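## Task

Take the nut out of the white box and set it in the tray, making sure the tray holds nothing but the nut. Afterwards put the white box's own lid back on it. Everything must stay in place on its own with the gripper released and the arm moved away.

## Robot and tools

Robot: one Franka FR3 arm with seven revolute joints and a two-finger parallel gripper. There is a single arm, so every command row describes that arm plus its gripper.

Frames: results report the hand in the scene frame. Its origin sits on the table surface beneath the arm base, +z is up, and +y points left when facing along +x. The base itself may lean a little relative to the table, and the reported hand position can be somewhat off, especially with the arm stretched out. end_effector_position is in metres; end_effector_quat_wxyz is the orientation as w, x, y, z. In the gripper's own axes the fingers extend along +z and close along y. The reported point is where the pads meet when shut; the fingertips stick out about 33 mm past it when closed and about 9 mm when wide open. Closing also pushes the tips roughly 24 mm farther from the arm, so keep that much clearance above any surface.

execute_actions: takes "actions", a list holding zero or one entry, plus optional "pictures" (true to get camera images; an empty list always returns images). An empty list just reports the state. A motion entry is {"rows": [...], "steps": n}, with n from 7 to 15 (default 15), each step lasting 1/30 s. Each row is used for one step; if rows run out, the final row repeats. A wait entry is {"steps": n} alone, n up to 300, counted from the previous result and including your own reply time. If a call is refused, nothing is sent.

Each row has 10 numbers in this order: joint1 to joint7 (waist, shoulder, upper arm roll, elbow, forearm roll, wrist pitch, wrist roll) as absolute target angles in radians, in the same form as the Joint positions line, then gripper position, gripper force_limit, gripper speed, each scaled to [-1, 1]. Stated joint ranges: waist -2.744..2.744, shoulder -1.784..1.784, upper arm roll -2.901..2.901, elbow -3.042..-0.152, forearm roll -2.807..2.807, wrist pitch 0.544..4.517, wrist roll -3.016..3.016. True ends may differ by up to 0.018 rad. A target more than 0.018 beyond a stated end and also beyond the joint's last reported angle gets the call refused; a target beyond the true end is clipped to it, and the line "joint sent to its limit" may then appear (possibly referring to an earlier, still-running action). Absence of that line proves nothing about headroom.

Gripper numbers: position +1 is fully open (140 mm); pads touch near -0.8; -1 closes until blocked. force_limit maps to about 14 N at -1, 60 N at 0, 107 N at +1 for parts up to 40 mm wide. speed maps to about 30, 140, 250 mm/s at -1, 0, +1. To grasp, send position -1 and confirm object_status 2. Status codes: 0 moving, 1 blocked while opening, 2 blocked while closing, 3 reached target or pads touching (a thin item may still be held). Blocked fingers hold until the position value changes by at least 0.01, or the item yields or is lost. To squeeze harder while at status 2, raise force_limit and also switch position between -1 and -0.98. position_measured is in counts, non-linear: 3 fully open, 230 pads closed.

Motion behaviour: joint speed is capped. Each step the command sent is kept within a set distance of the measured angle (0.248 rad for the first four joints, 0.677 forearm roll, 0.715 wrist pitch, 1.54 wrist roll), and if the targets would move the hand more than 70 mm from where it is, all are pulled back proportionally. The arm keeps heading to your last row while you think or wait, until it has nearly stopped or a step is HELD. Results are captured 7 steps before an action ends; those steps then run during your reply. HELD flags steps where your row was not (fully) sent; "joint command not followed" means the clearance check altered or blocked targets (mounts and posts count as part of the arm).

Result lines: Joint positions and Joint velocities (rad, rad/s) in column order; Joint torques are total drive outputs, nonzero even in free air, with offsets and noise; External joint torques estimate outside loading (including friction, error and held weight), or say "no reading".

Avoid: contact torque hitting a joint's load limit (85 N m for the first four, 11 N m for the last three) or any outside force on arm, tool or held item reaching 85 N (held weight included). Either causes a 10-second stop and drops the rest of the call. Holding loads heats motors; a MOTOR HOT line warns you, and an OVER-TEMPERATURE FAULT brakes the arm until cooled. Do not push anything off the table, and avoid drops, slips, slams, hard impacts and heavy pushes. Occasional outside tugs on a held part or nudges to loose items can happen. Move smoothly and economically.

zoom_image: "camera" is cam_head_left (896x504), cam_head_right (896x504) or cam_wrist (616x616, fisheye); "region" is [x0, y0, x1, y1] in that image's pixels from the top-left corner, no larger than 504 by 504. It magnifies the camera's most recent full image.

finished_scene: pass "scene" as the current scene number. It is final; the reply states whether the goal was met and gives the next task if there is one. Release the object and move the arm clear before calling it.

Each tool is called after "Emit:" by a JSON object that holds its "api" and its "payload".

## Session

Emit:
{"api": "execute_actions", "payload": {"actions": []}}

Scene clock: 0.00 s of 8400.00 s.
end_effector_position=(+0.8040, +0.0135, +0.3245) position_measured=3 object_status=3 end_effector_quat_wxyz=(+0.142, -0.014, +0.989, +0.041)
Joint positions: [ 0.147  0.574 -0.179 -1.281  0.225  2.12   1.429]
Joint velocities: [ 0.     0.001  0.001 -0.001 -0.002  0.001 -0.001]
Joint torques (N m, as the joint torque sensors report them, + toward a larger angle): no reading
External joint torques (N m, as the arm's controller estimates them; a push from outside toward a larger angle lowers the number): no reading

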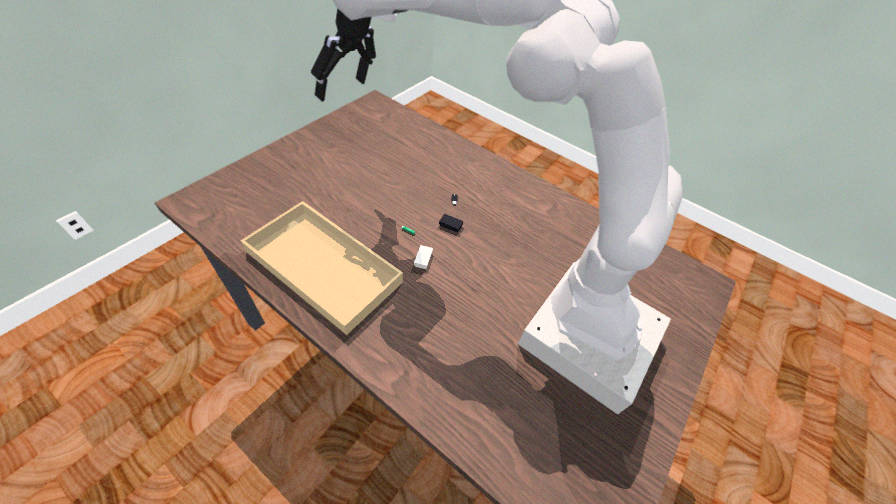

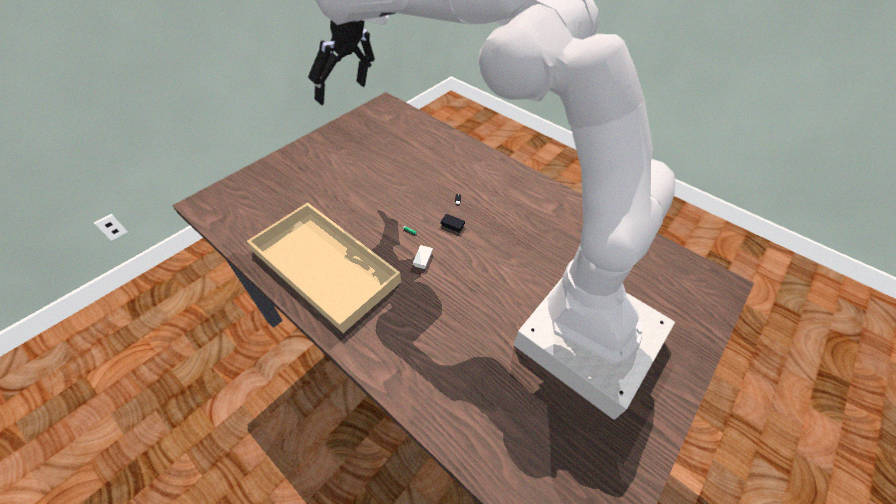

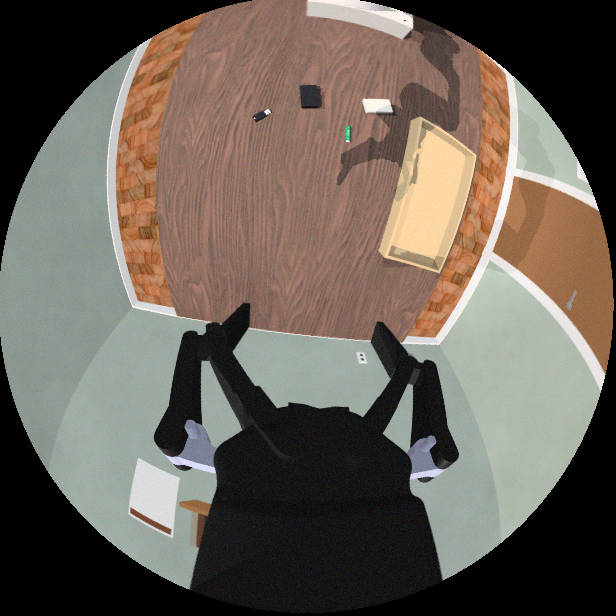

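Emit:
{"api": "zoom_image", "payload": {"camera": "cam_head_left", "region": [380, 170, 500, 290]}}

Emit:
{"api": "zoom_image", "payload": {"camera": "cam_wrist", "region": [230, 60, 420, 170]}}

Region (380, 170, 500, 290) of cam_head_left's 896x504 image, scaled by 4.200, with more detail than that image has.

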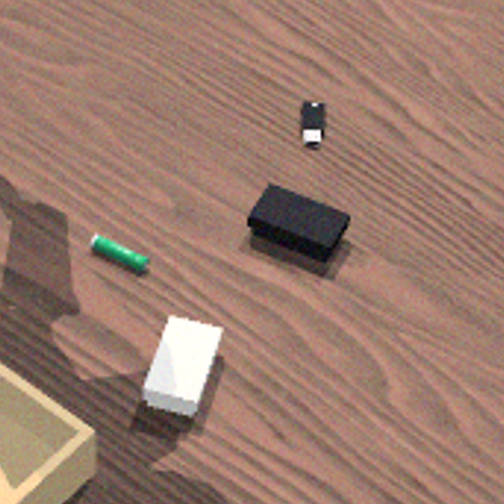

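Region (230, 60, 420, 170) of cam_wrist's 616x616 image, scaled by 2.653, with more detail than that image has; it fills the top 292 rows of this view, and the rest is white.

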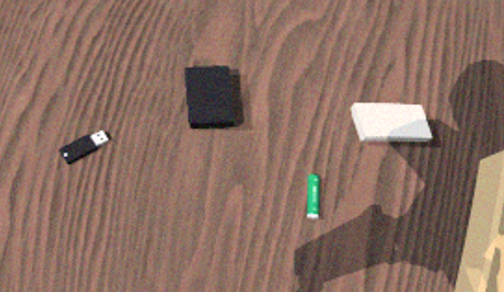

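Emit:
{"api": "execute_actions", "payload": {"actions": [{"rows":[[0.15,-0.293,0,-2.384,0,2.091,1.5,1,0,0]],"steps":15}]}}

Emit:
{"api": "execute_actions", "payload": {"actions": [{"steps":60}], "pictures": true}}

Scene clock: 1.70 s of 8400.00 s.
end_effector_position=(+0.6730, +0.0800, +0.3636) position_measured=3 object_status=3 end_effector_quat_wxyz=(+0.101, -0.093, +0.990, +0.021)
Joint positions: [ 0.151  0.182 -0.02  -1.721  0.056  2.103  1.459]
Joint velocities: [ 0.105 -1.879  0.293 -1.829 -0.345 -0.114  0.103]
Joint torques (N m, as the joint torque sensors report them, + toward a larger angle): [ -4.65 -32.86  -5.11  26.88   0.09   4.21   0.1 ]
External joint torques (N m, as the arm's controller estimates them; a push from outside toward a larger angle lowers the number): [ 2.61 -0.91  1.41 -3.21 -0.65 -0.23  0.12]
Steps of this call (steps 1 to 43: nothing new was sent; steps 44 to 51: the first 8 steps of this action). Readings (joint positions | what the end effector reports):
44: [0.137 0.549 -0.156 -1.321 0.199 2.121 1.432] | position_measured=3 object_status=3
45: [0.132 0.509 -0.130 -1.374 0.170 2.116 1.436] | position_measured=3 object_status=3
47: [0.135 0.416 -0.083 -1.479 0.122 2.111 1.444] | position_measured=3 object_status=3
51: the state above

Scene clock: 3.70 s of 8400.00 s.
end_effector_position=(+0.4469, +0.0548, +0.2979) position_measured=3 object_status=3 end_effector_quat_wxyz=(+0.001, -0.096, +0.995, -0.000)
Joint positions: [ 0.153 -0.291 -0.001 -2.382  0.003  2.091  1.497]
Joint velocities: [-0.    -0.001 -0.     0.     0.001 -0.    -0.   ]
Joint torques (N m, as the joint torque sensors report them, + toward a larger angle): [ -0.99 -21.95  -0.16  21.44   0.08   2.57   0.07]
External joint torques (N m, as the arm's controller estimates them; a push from outside toward a larger angle lowers the number): [-0.89 -0.68  0.23 -2.3  -0.63  0.15  0.07]
Kept back: nothing.
Steps of this call (steps 1 to 7: the last 7 steps of your previous action; steps 8 to 45: the robot went on to your last target; steps 46 to 60: nothing new was sent). Readings (joint positions | what the end effector reports):
1: [0.154 0.118 -0.012 -1.784 0.045 2.101 1.462] | position_measured=3 object_status=3
2: [0.156 0.053 -0.007 -1.847 0.037 2.100 1.465] | position_measured=3 object_status=3
4: [0.156 -0.078 -0.002 -1.973 0.025 2.099 1.470] | position_measured=3 object_status=3
8: [0.155 -0.243 -0.001 -2.167 0.015 2.099 1.477] | position_measured=3 object_status=3
60: the state above
The arm was judged still, so your last target was given up. Only a new action makes it travel on or press farther. Fingers that are still opening or closing keep moving.

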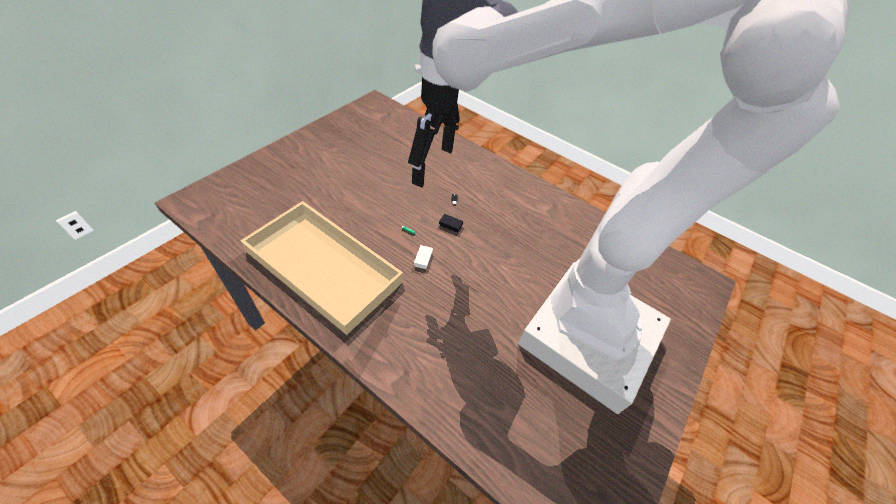

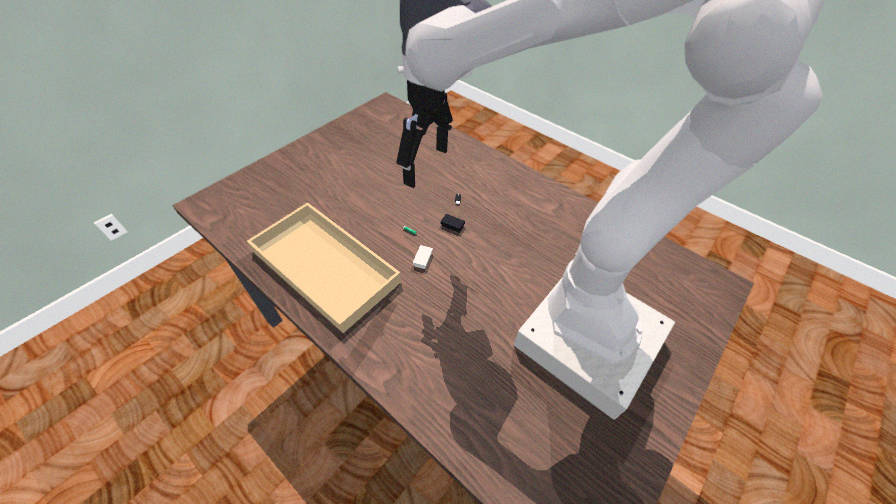

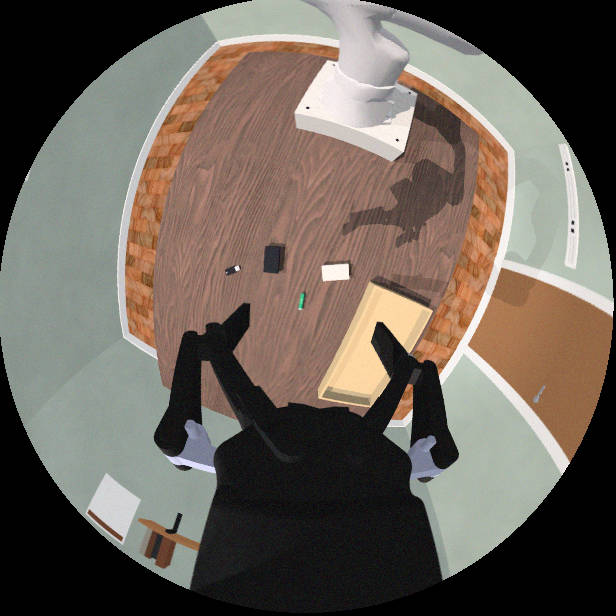

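Emit:
{"api": "execute_actions", "payload": {"actions": [{"rows":[[0.297,-0.03,0,-2.534,0,2.504,1.64,1,0,0]],"steps":15}]}}

Emit:
{"api": "execute_actions", "payload": {"actions": [{"steps":30}], "pictures": true}}

Emit:
{"api": "zoom_image", "payload": {"camera": "cam_wrist", "region": [200, 180, 420, 400]}}

Scene clock: 5.40 s of 8400.00 s.
end_effector_position=(+0.4147, +0.1039, +0.1594) position_measured=3 object_status=3 end_effector_quat_wxyz=(-0.048, -0.127, +0.991, -0.006)
Joint positions: [ 0.277 -0.06   0.    -2.514  0.003  2.357  1.558]
Joint velocities: [ 0.318  0.665  0.069 -0.422 -0.002  0.805  0.261]
Joint torques (N m, as the joint torque sensors report them, + toward a larger angle): [ -1.69 -40.43  -4.46  27.68   0.06   4.4    0.14]
External joint torques (N m, as the arm's controller estimates them; a push from outside toward a larger angle lowers the number): [ 3.09  2.4   0.27 -3.26 -0.61  0.64  0.15]
Steps of this call (steps 1 to 43: nothing new was sent; steps 44 to 51: the first 8 steps of this action). Readings (joint positions | what the end effector reports):
44: [0.163 -0.282 -0.006 -2.388 0.003 2.119 1.502] | position_measured=3 object_status=3
45: [0.178 -0.256 -0.007 -2.402 0.003 2.151 1.508] | position_measured=3 object_status=3
47: [0.212 -0.190 -0.006 -2.438 0.003 2.214 1.521] | position_measured=3 object_status=3
51: the state above

Scene clock: 6.40 s of 8400.00 s.
end_effector_position=(+0.4382, +0.1184, +0.1480) position_measured=3 object_status=3 end_effector_quat_wxyz=(-0.002, -0.099, +0.995, -0.001)
Joint positions: [ 0.294 -0.029  0.001 -2.535  0.002  2.501  1.634]
Joint velocities: [ 0.001 -0.001  0.001  0.001 -0.001  0.001  0.011]
Joint torques (N m, as the joint torque sensors report them, + toward a larger angle): [  2.74 -27.02  -1.97  19.63   0.02   2.89   0.01]
External joint torques (N m, as the arm's controller estimates them; a push from outside toward a larger angle lowers the number): [ 2.69 -0.53 -1.99 -0.12 -0.47  0.48  0.01]
Kept back: nothing.
Steps of this call (steps 1 to 7: the last 7 steps of your previous action; steps 8 to 30: the robot went on to your last target). Readings (joint positions | what the end effector reports):
1: [0.285 -0.043 0.002 -2.525 0.003 2.381 1.566] | position_measured=3 object_status=3
2: [0.290 -0.033 0.003 -2.532 0.002 2.401 1.573] | position_measured=3 object_status=3
4: [0.294 -0.028 0.003 -2.535 0.002 2.432 1.586] | position_measured=3 object_status=3
8: [0.294 -0.029 0.002 -2.535 0.002 2.471 1.604] | position_measured=3 object_status=3
30: the state above

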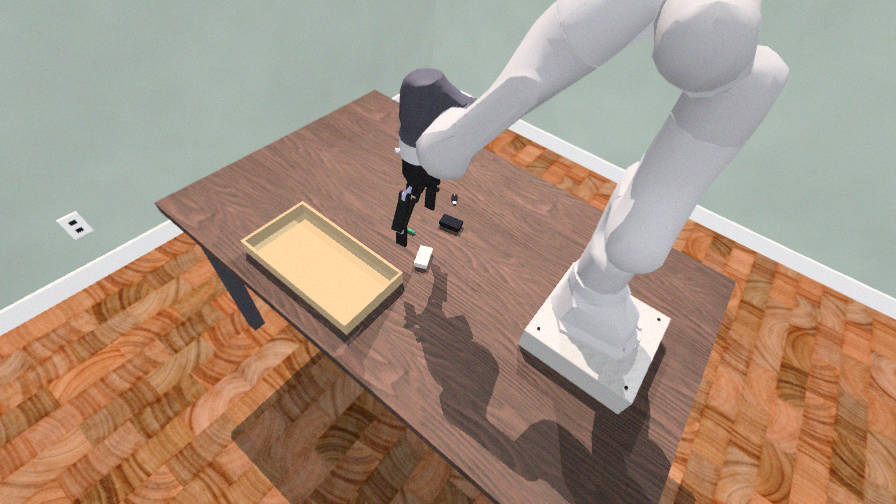

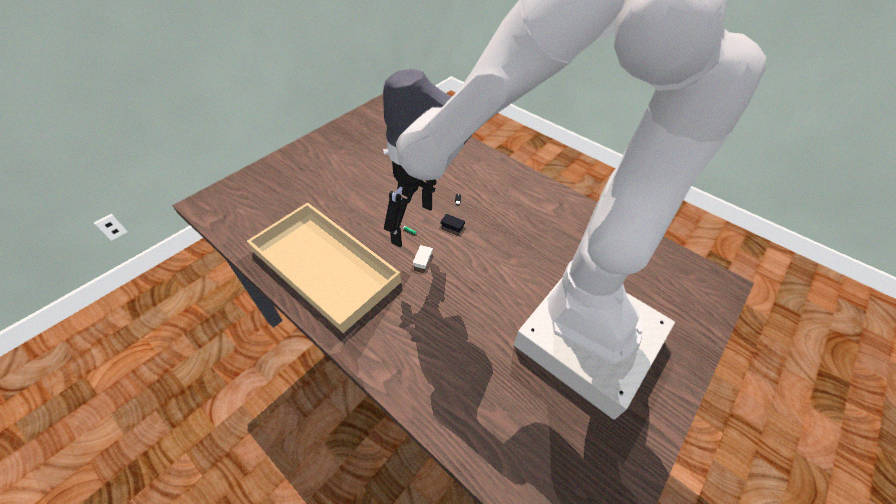

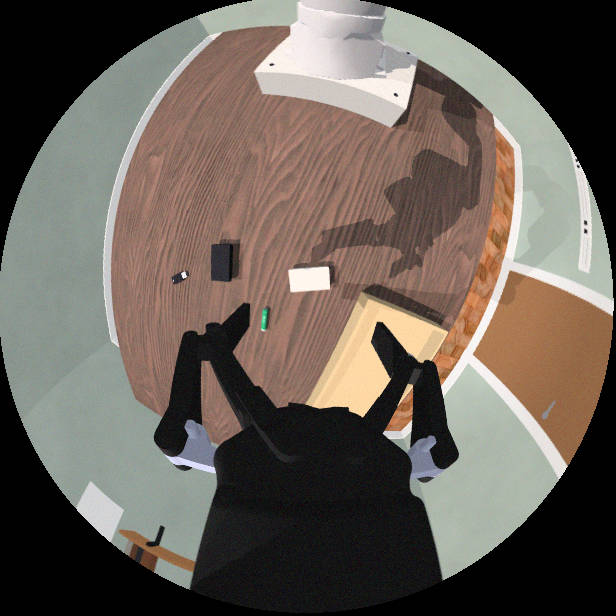

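Region (200, 180, 420, 400) of cam_wrist's 616x616 image, scaled by 2.291, with more detail than that image has.

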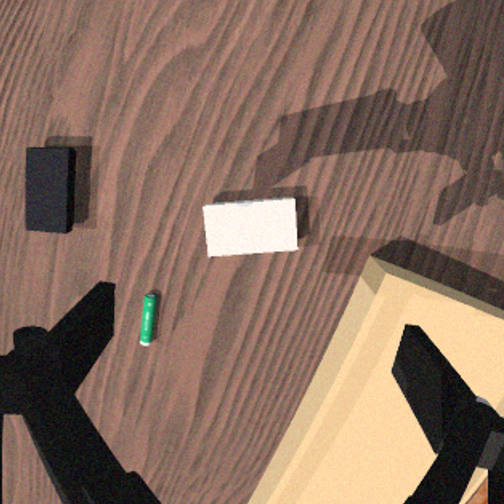

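Emit:
{"api": "execute_actions", "payload": {"actions": [{"rows":[[0.297,0.035,0,-2.624,0,2.66,0.003,0.2,0,0]],"steps":15}]}}

Emit:
{"api": "execute_actions", "payload": {"actions": [{"steps":45}], "pictures": true}}

Scene clock: 7.27 s of 8400.00 s.
end_effector_position=(+0.4066, +0.1097, +0.0982) position_measured=54 object_status=0 end_effector_quat_wxyz=(-0.018, -0.534, +0.845, +0.005)
Joint positions: [ 0.295  0.036  0.001 -2.623  0.003  2.622  0.705]
Joint velocities: [ 0.     0.    -0.001 -0.016 -0.001  0.204 -2.315]
Joint torques (N m, as the joint torque sensors report them, + toward a larger angle): [  2.55 -26.91  -1.21  15.36  -0.15   3.07  -0.62]
External joint torques (N m, as the arm's controller estimates them; a push from outside toward a larger angle lowers the number): [ 2.64  1.43 -1.16 -3.66 -0.55  0.45 -0.66]
Steps of this call (steps 1 to 15: the robot went on to your last target; steps 16 to 18: nothing new was sent; steps 19 to 26: the first 8 steps of this action). Readings (joint positions | what the end effector reports):
19: [0.295 -0.025 0.001 -2.547 0.003 2.528 1.509] | position_measured=3 object_status=0
20: [0.295 -0.011 0.001 -2.568 0.003 2.554 1.355] | position_measured=8 object_status=0
22: [0.295 0.019 0.001 -2.602 0.003 2.586 1.090] | position_measured=24 object_status=0
26: the state above

Scene clock: 8.77 s of 8400.00 s.
end_effector_position=(+0.4177, +0.1126, +0.1012) position_measured=104 object_status=3 end_effector_quat_wxyz=(+0.001, +0.789, -0.614, +0.001)
Joint positions: [ 0.295  0.036  0.001 -2.623  0.003  2.658  0.011]
Joint velocities: [ 0.001  0.     0.002  0.001 -0.     0.001 -0.016]
Joint torques (N m, as the joint torque sensors report them, + toward a larger angle): [  1.88 -27.51  -1.06  15.21  -0.22   2.85  -0.26]
External joint torques (N m, as the arm's controller estimates them; a push from outside toward a larger angle lowers the number): [ 1.89 -0.98 -1.08 -2.33 -0.59  0.35 -0.26]
Kept back: nothing.
Steps of this call (steps 1 to 7: the last 7 steps of your previous action; steps 8 to 45: the robot went on to your last target). Readings (joint positions | what the end effector reports):
1: [0.295 0.036 0.001 -2.623 0.003 2.628 0.632] | position_measured=62 object_status=0
2: [0.295 0.036 0.001 -2.623 0.003 2.634 0.567] | position_measured=69 object_status=0
4: [0.295 0.036 0.001 -2.623 0.003 2.642 0.457] | position_measured=84 object_status=0
8: [0.295 0.036 0.001 -2.623 0.003 2.650 0.297] | position_measured=104 object_status=0
45: the state above

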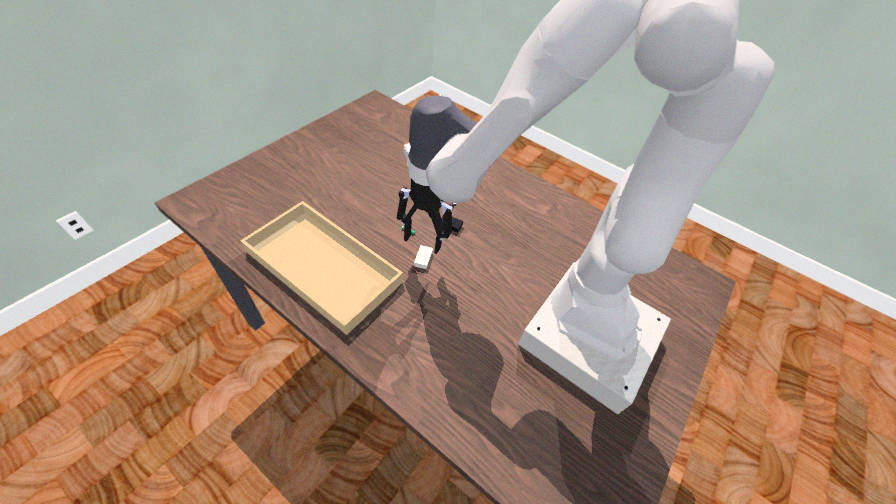

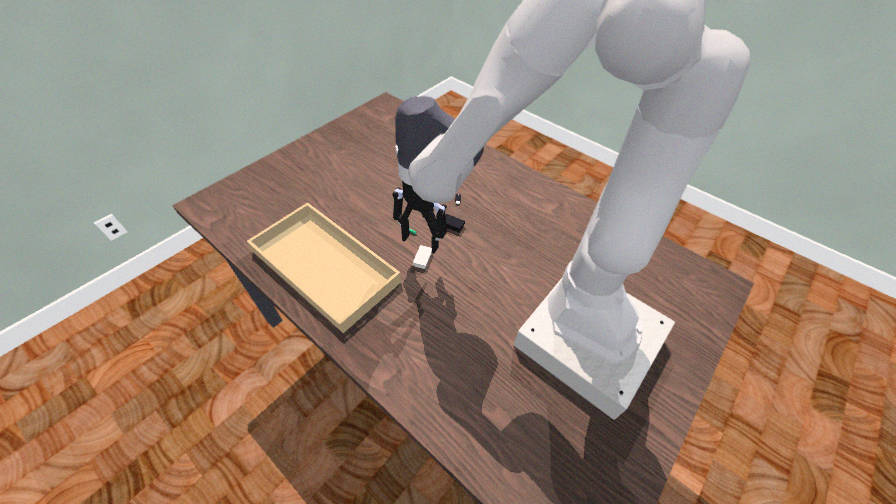

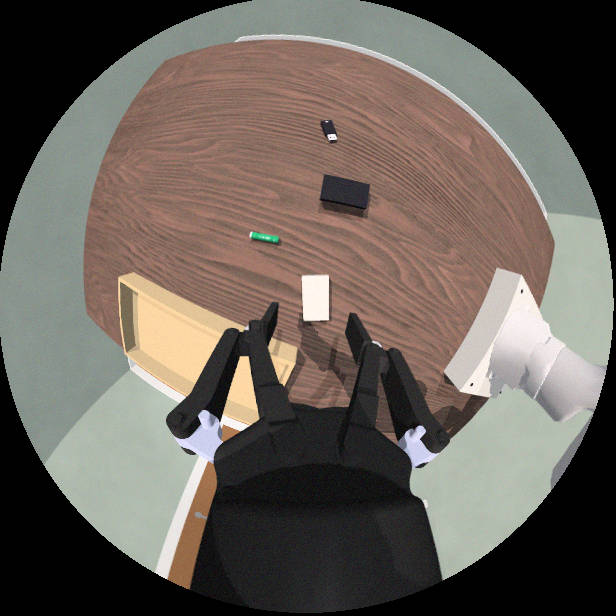

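Emit:
{"api": "execute_actions", "payload": {"actions": [{"rows":[[0.297,0.15,0,-2.621,0,2.772,0.003,0.2,0,0]],"steps":15}], "pictures": true}}

Emit:
{"api": "execute_actions", "payload": {"actions": []}}

Emit:
{"api": "zoom_image", "payload": {"camera": "cam_head_left", "region": [380, 200, 480, 300]}}

Emit:
{"api": "zoom_image", "payload": {"camera": "cam_wrist", "region": [240, 240, 400, 400]}}

Scene clock: 9.53 s of 8400.00 s.
end_effector_position=(+0.4088, +0.1101, +0.0602) position_measured=104 object_status=3 end_effector_quat_wxyz=(+0.011, +0.791, -0.612, -0.007)
Joint positions: [ 0.295  0.149  0.001 -2.623  0.002  2.744  0.007]
Joint velocities: [-0.     0.022  0.     0.001  0.001  0.147 -0.002]
Joint torques (N m, as the joint torque sensors report them, + toward a larger angle): [  1.63 -28.38  -1.21  15.17  -0.18   3.05  -0.08]
External joint torques (N m, as the arm's controller estimates them; a push from outside toward a larger angle lowers the number): [ 1.8   1.38 -1.19 -1.42 -0.48  0.5  -0.08]
Steps of this call (steps 1 to 15: the robot went on to your last target; steps 16 to 23: the first 8 steps of this action). Readings (joint positions | what the end effector reports):
16: [0.295 0.051 0.001 -2.619 0.002 2.675 0.007] | position_measured=104 object_status=3
17: [0.295 0.080 0.001 -2.615 0.002 2.695 0.007] | position_measured=104 object_status=3
19: [0.295 0.124 0.001 -2.620 0.002 2.718 0.007] | position_measured=104 object_status=3
23: the state above

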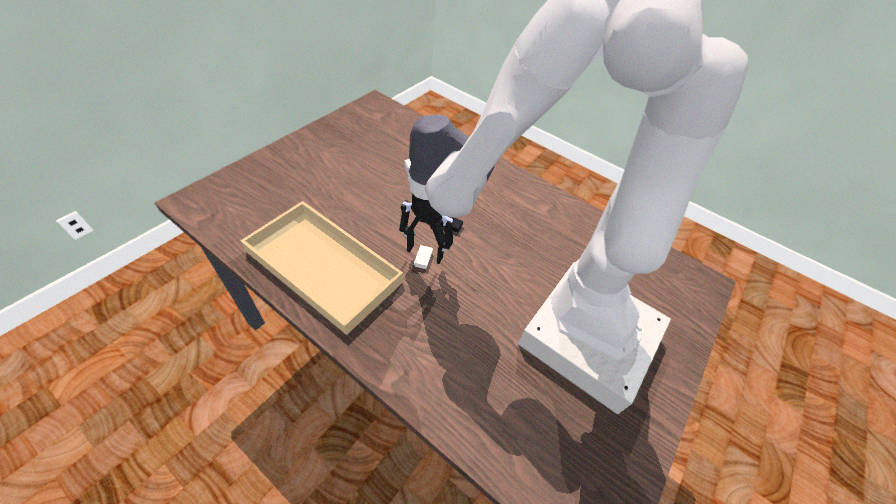

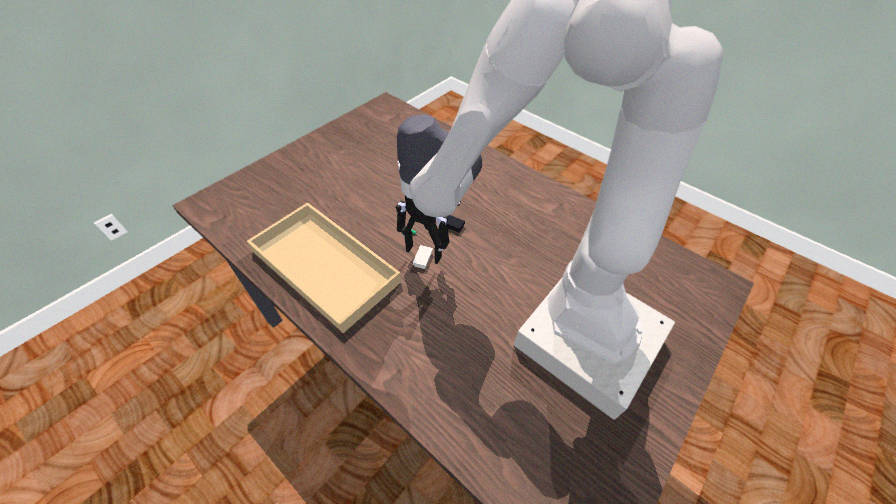

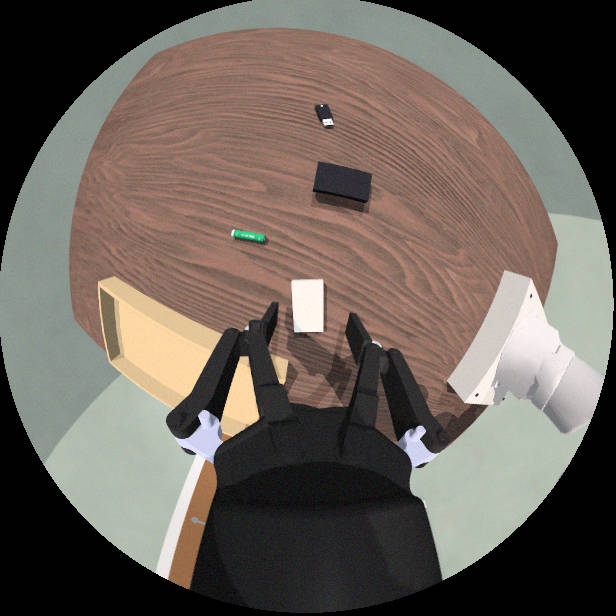

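Scene clock: 9.77 s of 8400.00 s.
end_effector_position=(+0.4147, +0.1117, +0.0617) position_measured=104 object_status=3 end_effector_quat_wxyz=(+0.004, +0.791, -0.612, -0.002)
Joint positions: [ 0.295  0.149  0.001 -2.623  0.002  2.763  0.006]
Joint velocities: [-0.001 -0.    -0.    -0.002  0.002  0.039  0.001]
Joint torques (N m, as the joint torque sensors report them, + toward a larger angle): [  2.   -28.09  -1.22  16.03  -0.18   2.81  -0.18]
External joint torques (N m, as the arm's controller estimates them; a push from outside toward a larger angle lowers the number): [ 2.1   0.3  -1.26  0.47 -0.48  0.36 -0.18]
Kept back: nothing.
Steps of this call (steps 1 to 7: the last 7 steps of your previous action). Readings (joint positions | what the end effector reports):
1: [0.295 0.149 0.001 -2.623 0.002 2.749 0.007] | position_measured=104 object_status=3
2: [0.295 0.149 0.001 -2.623 0.002 2.752 0.007] | position_measured=104 object_status=3
4: [0.295 0.149 0.001 -2.623 0.002 2.758 0.007] | position_measured=104 object_status=3
7: the state above

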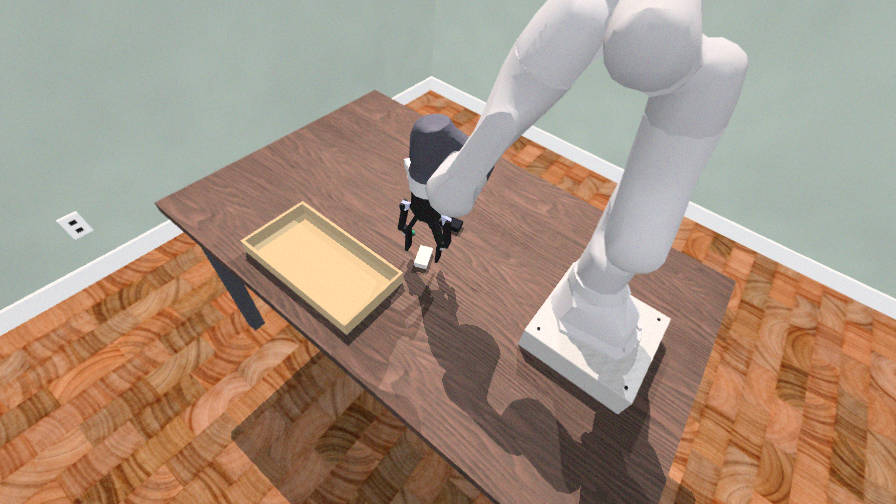

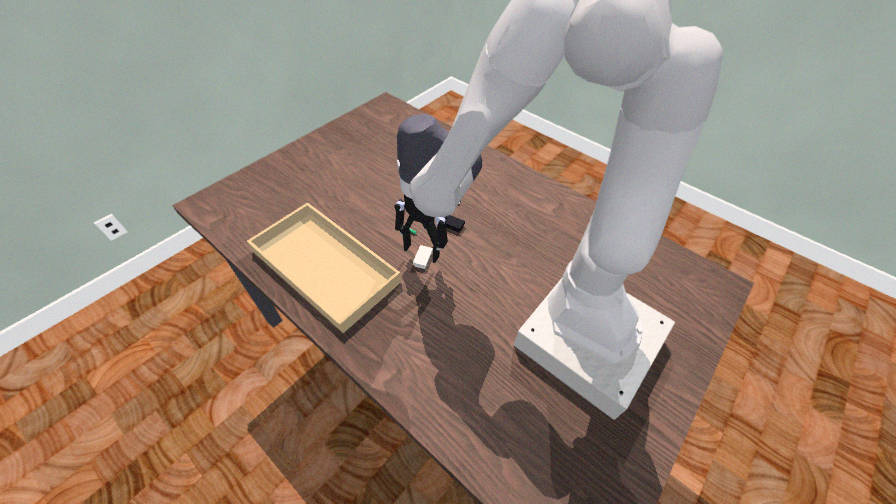

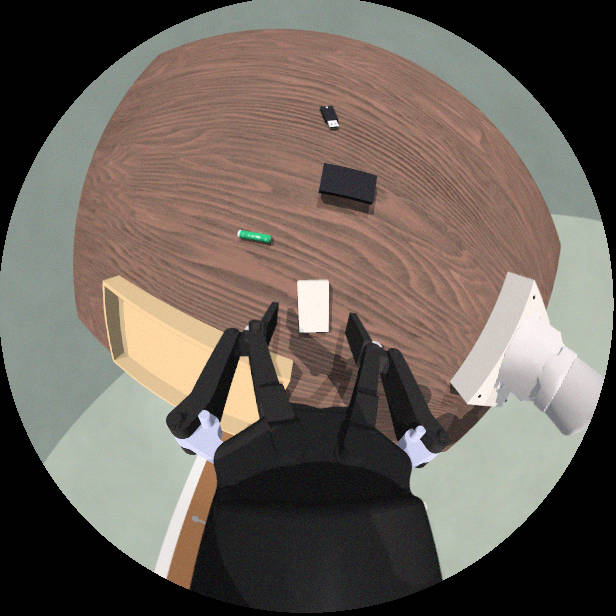

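Region (380, 200, 480, 300) of cam_head_left's 896x504 image, scaled by 5.040, with more detail than that image has.

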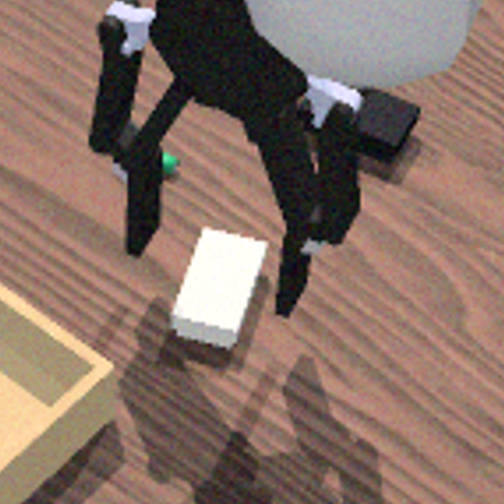

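Region (240, 240, 400, 400) of cam_wrist's 616x616 image, scaled by 3.150, with more detail than that image has.

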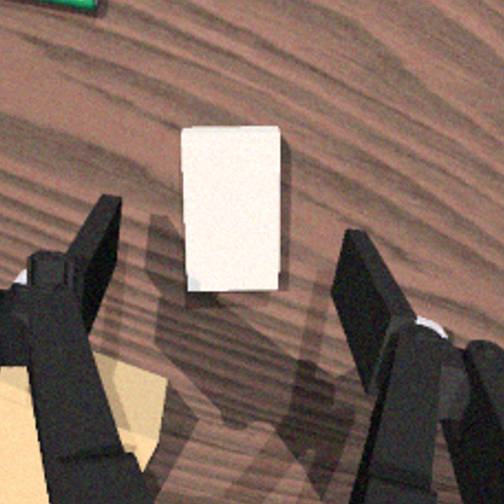

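Emit:
{"api": "execute_actions", "payload": {"actions": [{"rows":[[0.297,0.194,0,-2.622,0,2.815,0.003,0.2,-0.5,0],[0.297,0.194,0,-2.622,0,2.815,0.003,0.2,-0.5,0],[0.297,0.194,0,-2.622,0,2.815,0.003,0.2,-0.5,0],[0.297,0.194,0,-2.622,0,2.815,0.003,0.2,-0.5,0],[0.297,0.194,0,-2.622,0,2.815,0.003,0.2,-0.5,0],[0.297,0.194,0,-2.622,0,2.815,0.003,0.2,-0.5,0],[0.297,0.194,0,-2.622,0,2.815,0.003,0.2,-0.5,0],[0.297,0.194,0,-2.622,0,2.815,0.003,0.2,-0.5,0],[0.297,0.194,0,-2.622,0,2.815,0.003,-1,-0.5,-0.5]],"steps":15}]}}

Emit:
{"api": "execute_actions", "payload": {"actions": [{"steps":20}], "pictures": true}}

Emit:
{"api": "zoom_image", "payload": {"camera": "cam_head_left", "region": [380, 200, 480, 300]}}

Scene clock: 10.87 s of 8400.00 s.
end_effector_position=(+0.4126, +0.1110, +0.0467) position_measured=104 object_status=3 end_effector_quat_wxyz=(+0.005, +0.791, -0.612, -0.002)
Joint positions: [ 0.295  0.192  0.001 -2.622  0.002  2.803  0.006]
Joint velocities: [-0.     0.008 -0.001  0.     0.     0.058  0.   ]
Joint torques (N m, as the joint torque sensors report them, + toward a larger angle): [  1.85 -28.72  -0.4   13.92  -0.23   3.1   -0.24]
External joint torques (N m, as the arm's controller estimates them; a push from outside toward a larger angle lowers the number): [ 1.98  0.85 -0.45 -1.3  -0.49  0.58 -0.24]
Steps of this call (steps 1 to 25: the robot went on to your last target; steps 26 to 33: the first 8 steps of this action). Readings (joint positions | what the end effector reports):
26: [0.295 0.155 0.001 -2.621 0.002 2.777 0.006] | position_measured=104 object_status=3
27: [0.295 0.166 0.001 -2.620 0.002 2.784 0.006] | position_measured=104 object_status=3
29: [0.295 0.183 0.001 -2.621 0.002 2.793 0.006] | position_measured=104 object_status=3
33: the state above

Scene clock: 11.53 s of 8400.00 s.
end_effector_position=(+0.4158, +0.1119, +0.0477) position_measured=178 object_status=0 end_effector_quat_wxyz=(+0.001, +0.791, -0.612, +0.001)
Joint positions: [ 0.295  0.192  0.001 -2.622  0.002  2.813  0.006]
Joint velocities: [ 0.    -0.    -0.     0.001 -0.    -0.     0.001]
Joint torques (N m, as the joint torque sensors report them, + toward a larger angle): [  1.87 -27.15  -0.76  13.41  -0.23   2.93  -0.23]
External joint torques (N m, as the arm's controller estimates them; a push from outside toward a larger angle lowers the number): [ 2.    1.95 -0.81 -1.5  -0.49  0.43 -0.23]
Kept back: nothing.
Steps of this call (steps 1 to 7: the last 7 steps of your previous action; steps 8 to 15: the robot went on to your last target; steps 16 to 20: nothing new was sent). Readings (joint positions | what the end effector reports):
1: [0.295 0.193 0.001 -2.622 0.002 2.805 0.006] | position_measured=104 object_status=0
2: [0.295 0.193 0.001 -2.622 0.002 2.806 0.006] | position_measured=107 object_status=0
4: [0.295 0.193 0.001 -2.622 0.002 2.808 0.006] | position_measured=116 object_status=0
8: [0.295 0.193 0.001 -2.622 0.002 2.811 0.006] | position_measured=135 object_status=0
20: the state above
The arm was judged still, so your last target was given up. Only a new action makes it travel on or press farther. Fingers that are still opening or closing keep moving.

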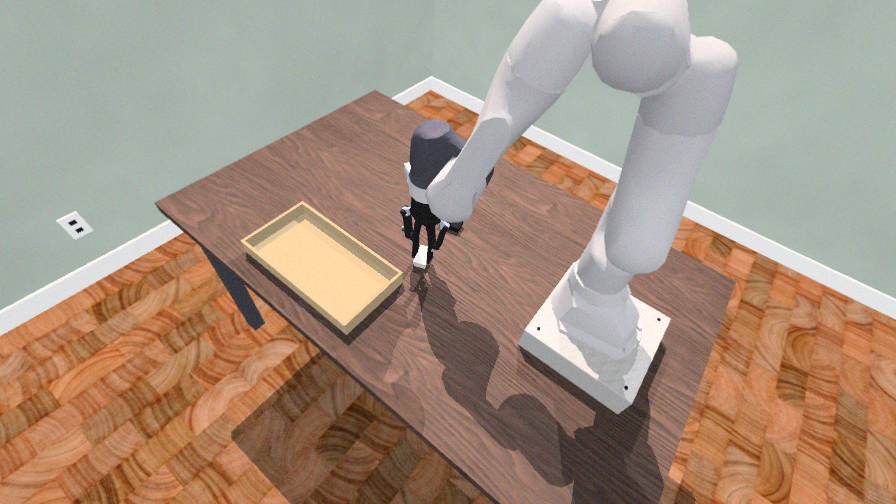

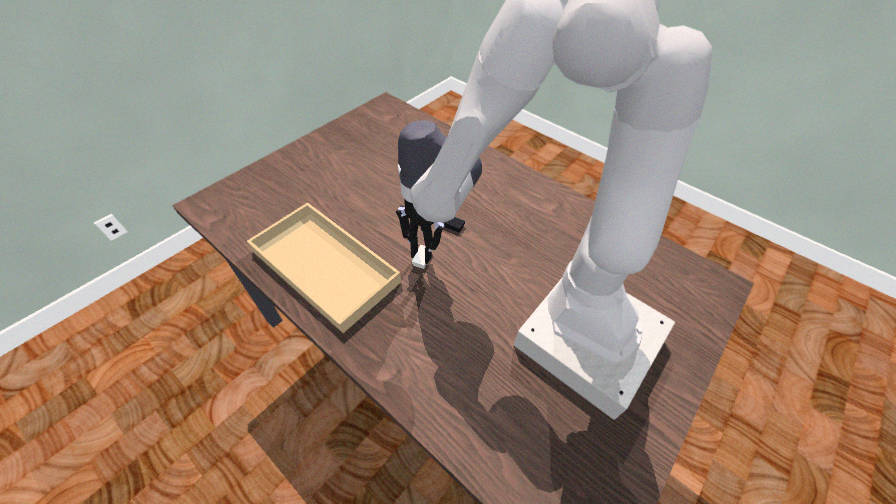

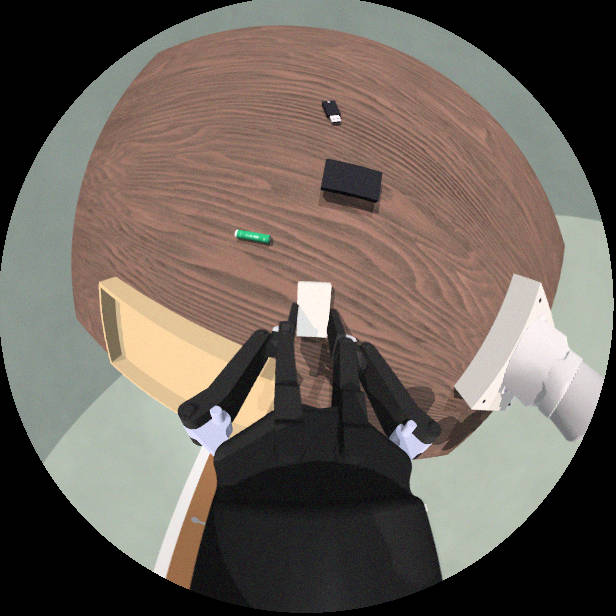

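Region (380, 200, 480, 300) of cam_head_left's 896x504 image, scaled by 5.040, with more detail than that image has.

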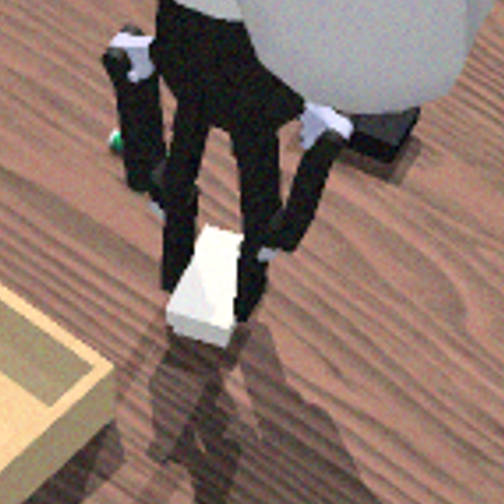

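Emit:
{"api": "execute_actions", "payload": {"actions": [{"rows":[[0.297,0.08,0,-2.622,0,2.703,0.003,-1,-0.5,-0.5]],"steps":15}]}}

Emit:
{"api": "execute_actions", "payload": {"actions": [{"steps":10}], "pictures": true}}

Emit:
{"api": "zoom_image", "payload": {"camera": "cam_head_left", "region": [380, 200, 480, 300]}}

Scene clock: 12.07 s of 8400.00 s.
end_effector_position=(+0.4282, +0.1153, +0.0892) position_measured=178 object_status=2 end_effector_quat_wxyz=(-0.011, +0.791, -0.612, +0.010)
Joint positions: [ 0.295  0.081  0.001 -2.62   0.002  2.73   0.006]
Joint velocities: [-0.001 -0.02  -0.002  0.001  0.001 -0.142 -0.   ]
Joint torques (N m, as the joint torque sensors report them, + toward a larger angle): [  1.42 -27.02  -0.64  14.16  -0.1    2.07  -0.32]
External joint torques (N m, as the arm's controller estimates them; a push from outside toward a larger angle lowers the number): [ 1.54 -0.98 -0.6  -1.8  -0.45 -0.39 -0.31]
Steps of this call (steps 1 to 8: nothing new was sent; steps 9 to 16: the first 8 steps of this action). Readings (joint positions | what the end effector reports):
9: [0.295 0.178 0.001 -2.626 0.002 2.795 0.006] | position_measured=178 object_status=2
10: [0.295 0.149 0.001 -2.628 0.002 2.777 0.006] | position_measured=178 object_status=2
12: [0.295 0.105 0.001 -2.623 0.002 2.755 0.006] | position_measured=178 object_status=2
16: the state above

Scene clock: 12.40 s of 8400.00 s.
end_effector_position=(+0.4216, +0.1135, +0.0872) position_measured=178 object_status=2 end_effector_quat_wxyz=(-0.003, +0.791, -0.612, +0.003)
Joint positions: [ 0.295  0.081  0.001 -2.62   0.002  2.709  0.006]
Joint velocities: [ 0.001  0.     0.    -0.    -0.    -0.02  -0.001]
Joint torques (N m, as the joint torque sensors report them, + toward a larger angle): [  2.34 -28.15  -1.59  14.29  -0.21   2.15  -0.21]
External joint torques (N m, as the arm's controller estimates them; a push from outside toward a larger angle lowers the number): [ 2.34 -0.88 -1.67 -2.54 -0.55 -0.36 -0.21]
Kept back: nothing.
Steps of this call (steps 1 to 7: the last 7 steps of your previous action; steps 8 to 10: the robot went on to your last target). Readings (joint positions | what the end effector reports):
1: [0.295 0.081 0.001 -2.620 0.002 2.726 0.006] | position_measured=178 object_status=2
2: [0.295 0.081 0.001 -2.620 0.002 2.722 0.006] | position_measured=178 object_status=2
4: [0.295 0.081 0.001 -2.620 0.002 2.716 0.006] | position_measured=178 object_status=2
8: [0.295 0.081 0.001 -2.620 0.002 2.710 0.006] | position_measured=178 object_status=2
10: the state above

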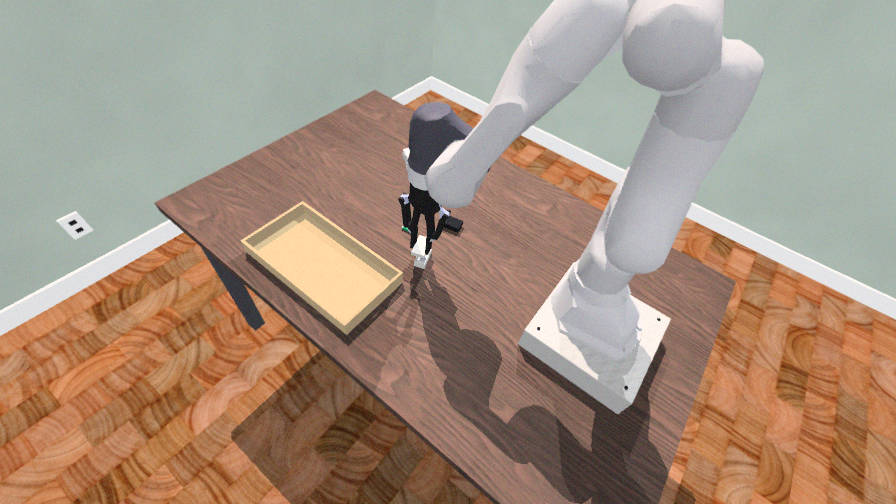

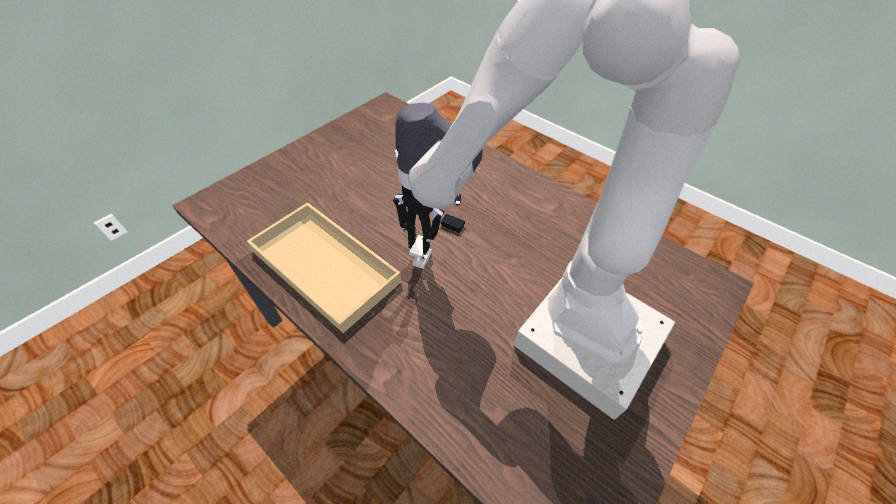

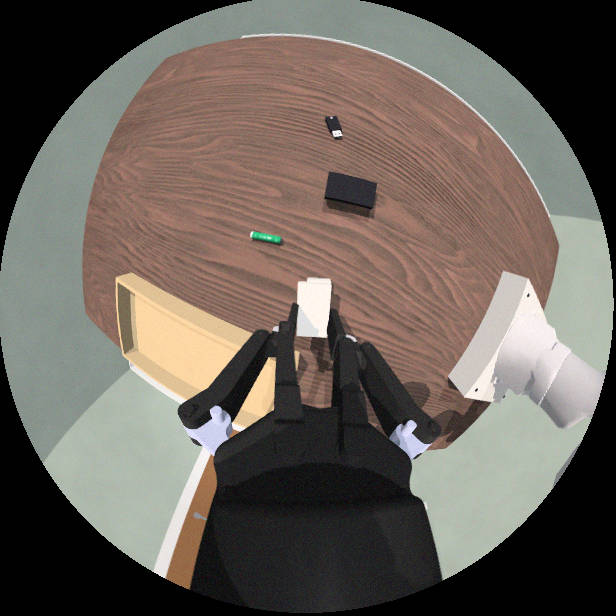

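Region (380, 200, 480, 300) of cam_head_left's 896x504 image, scaled by 5.040, with more detail than that image has.

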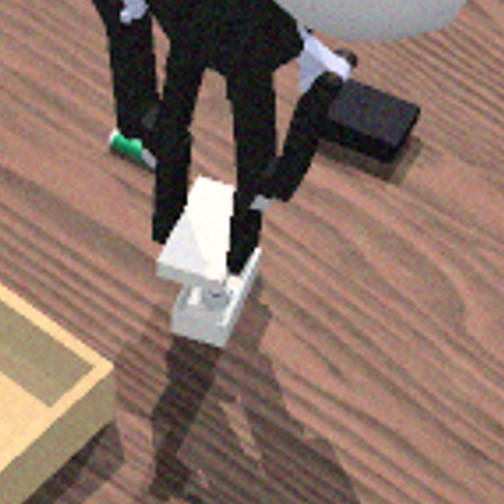

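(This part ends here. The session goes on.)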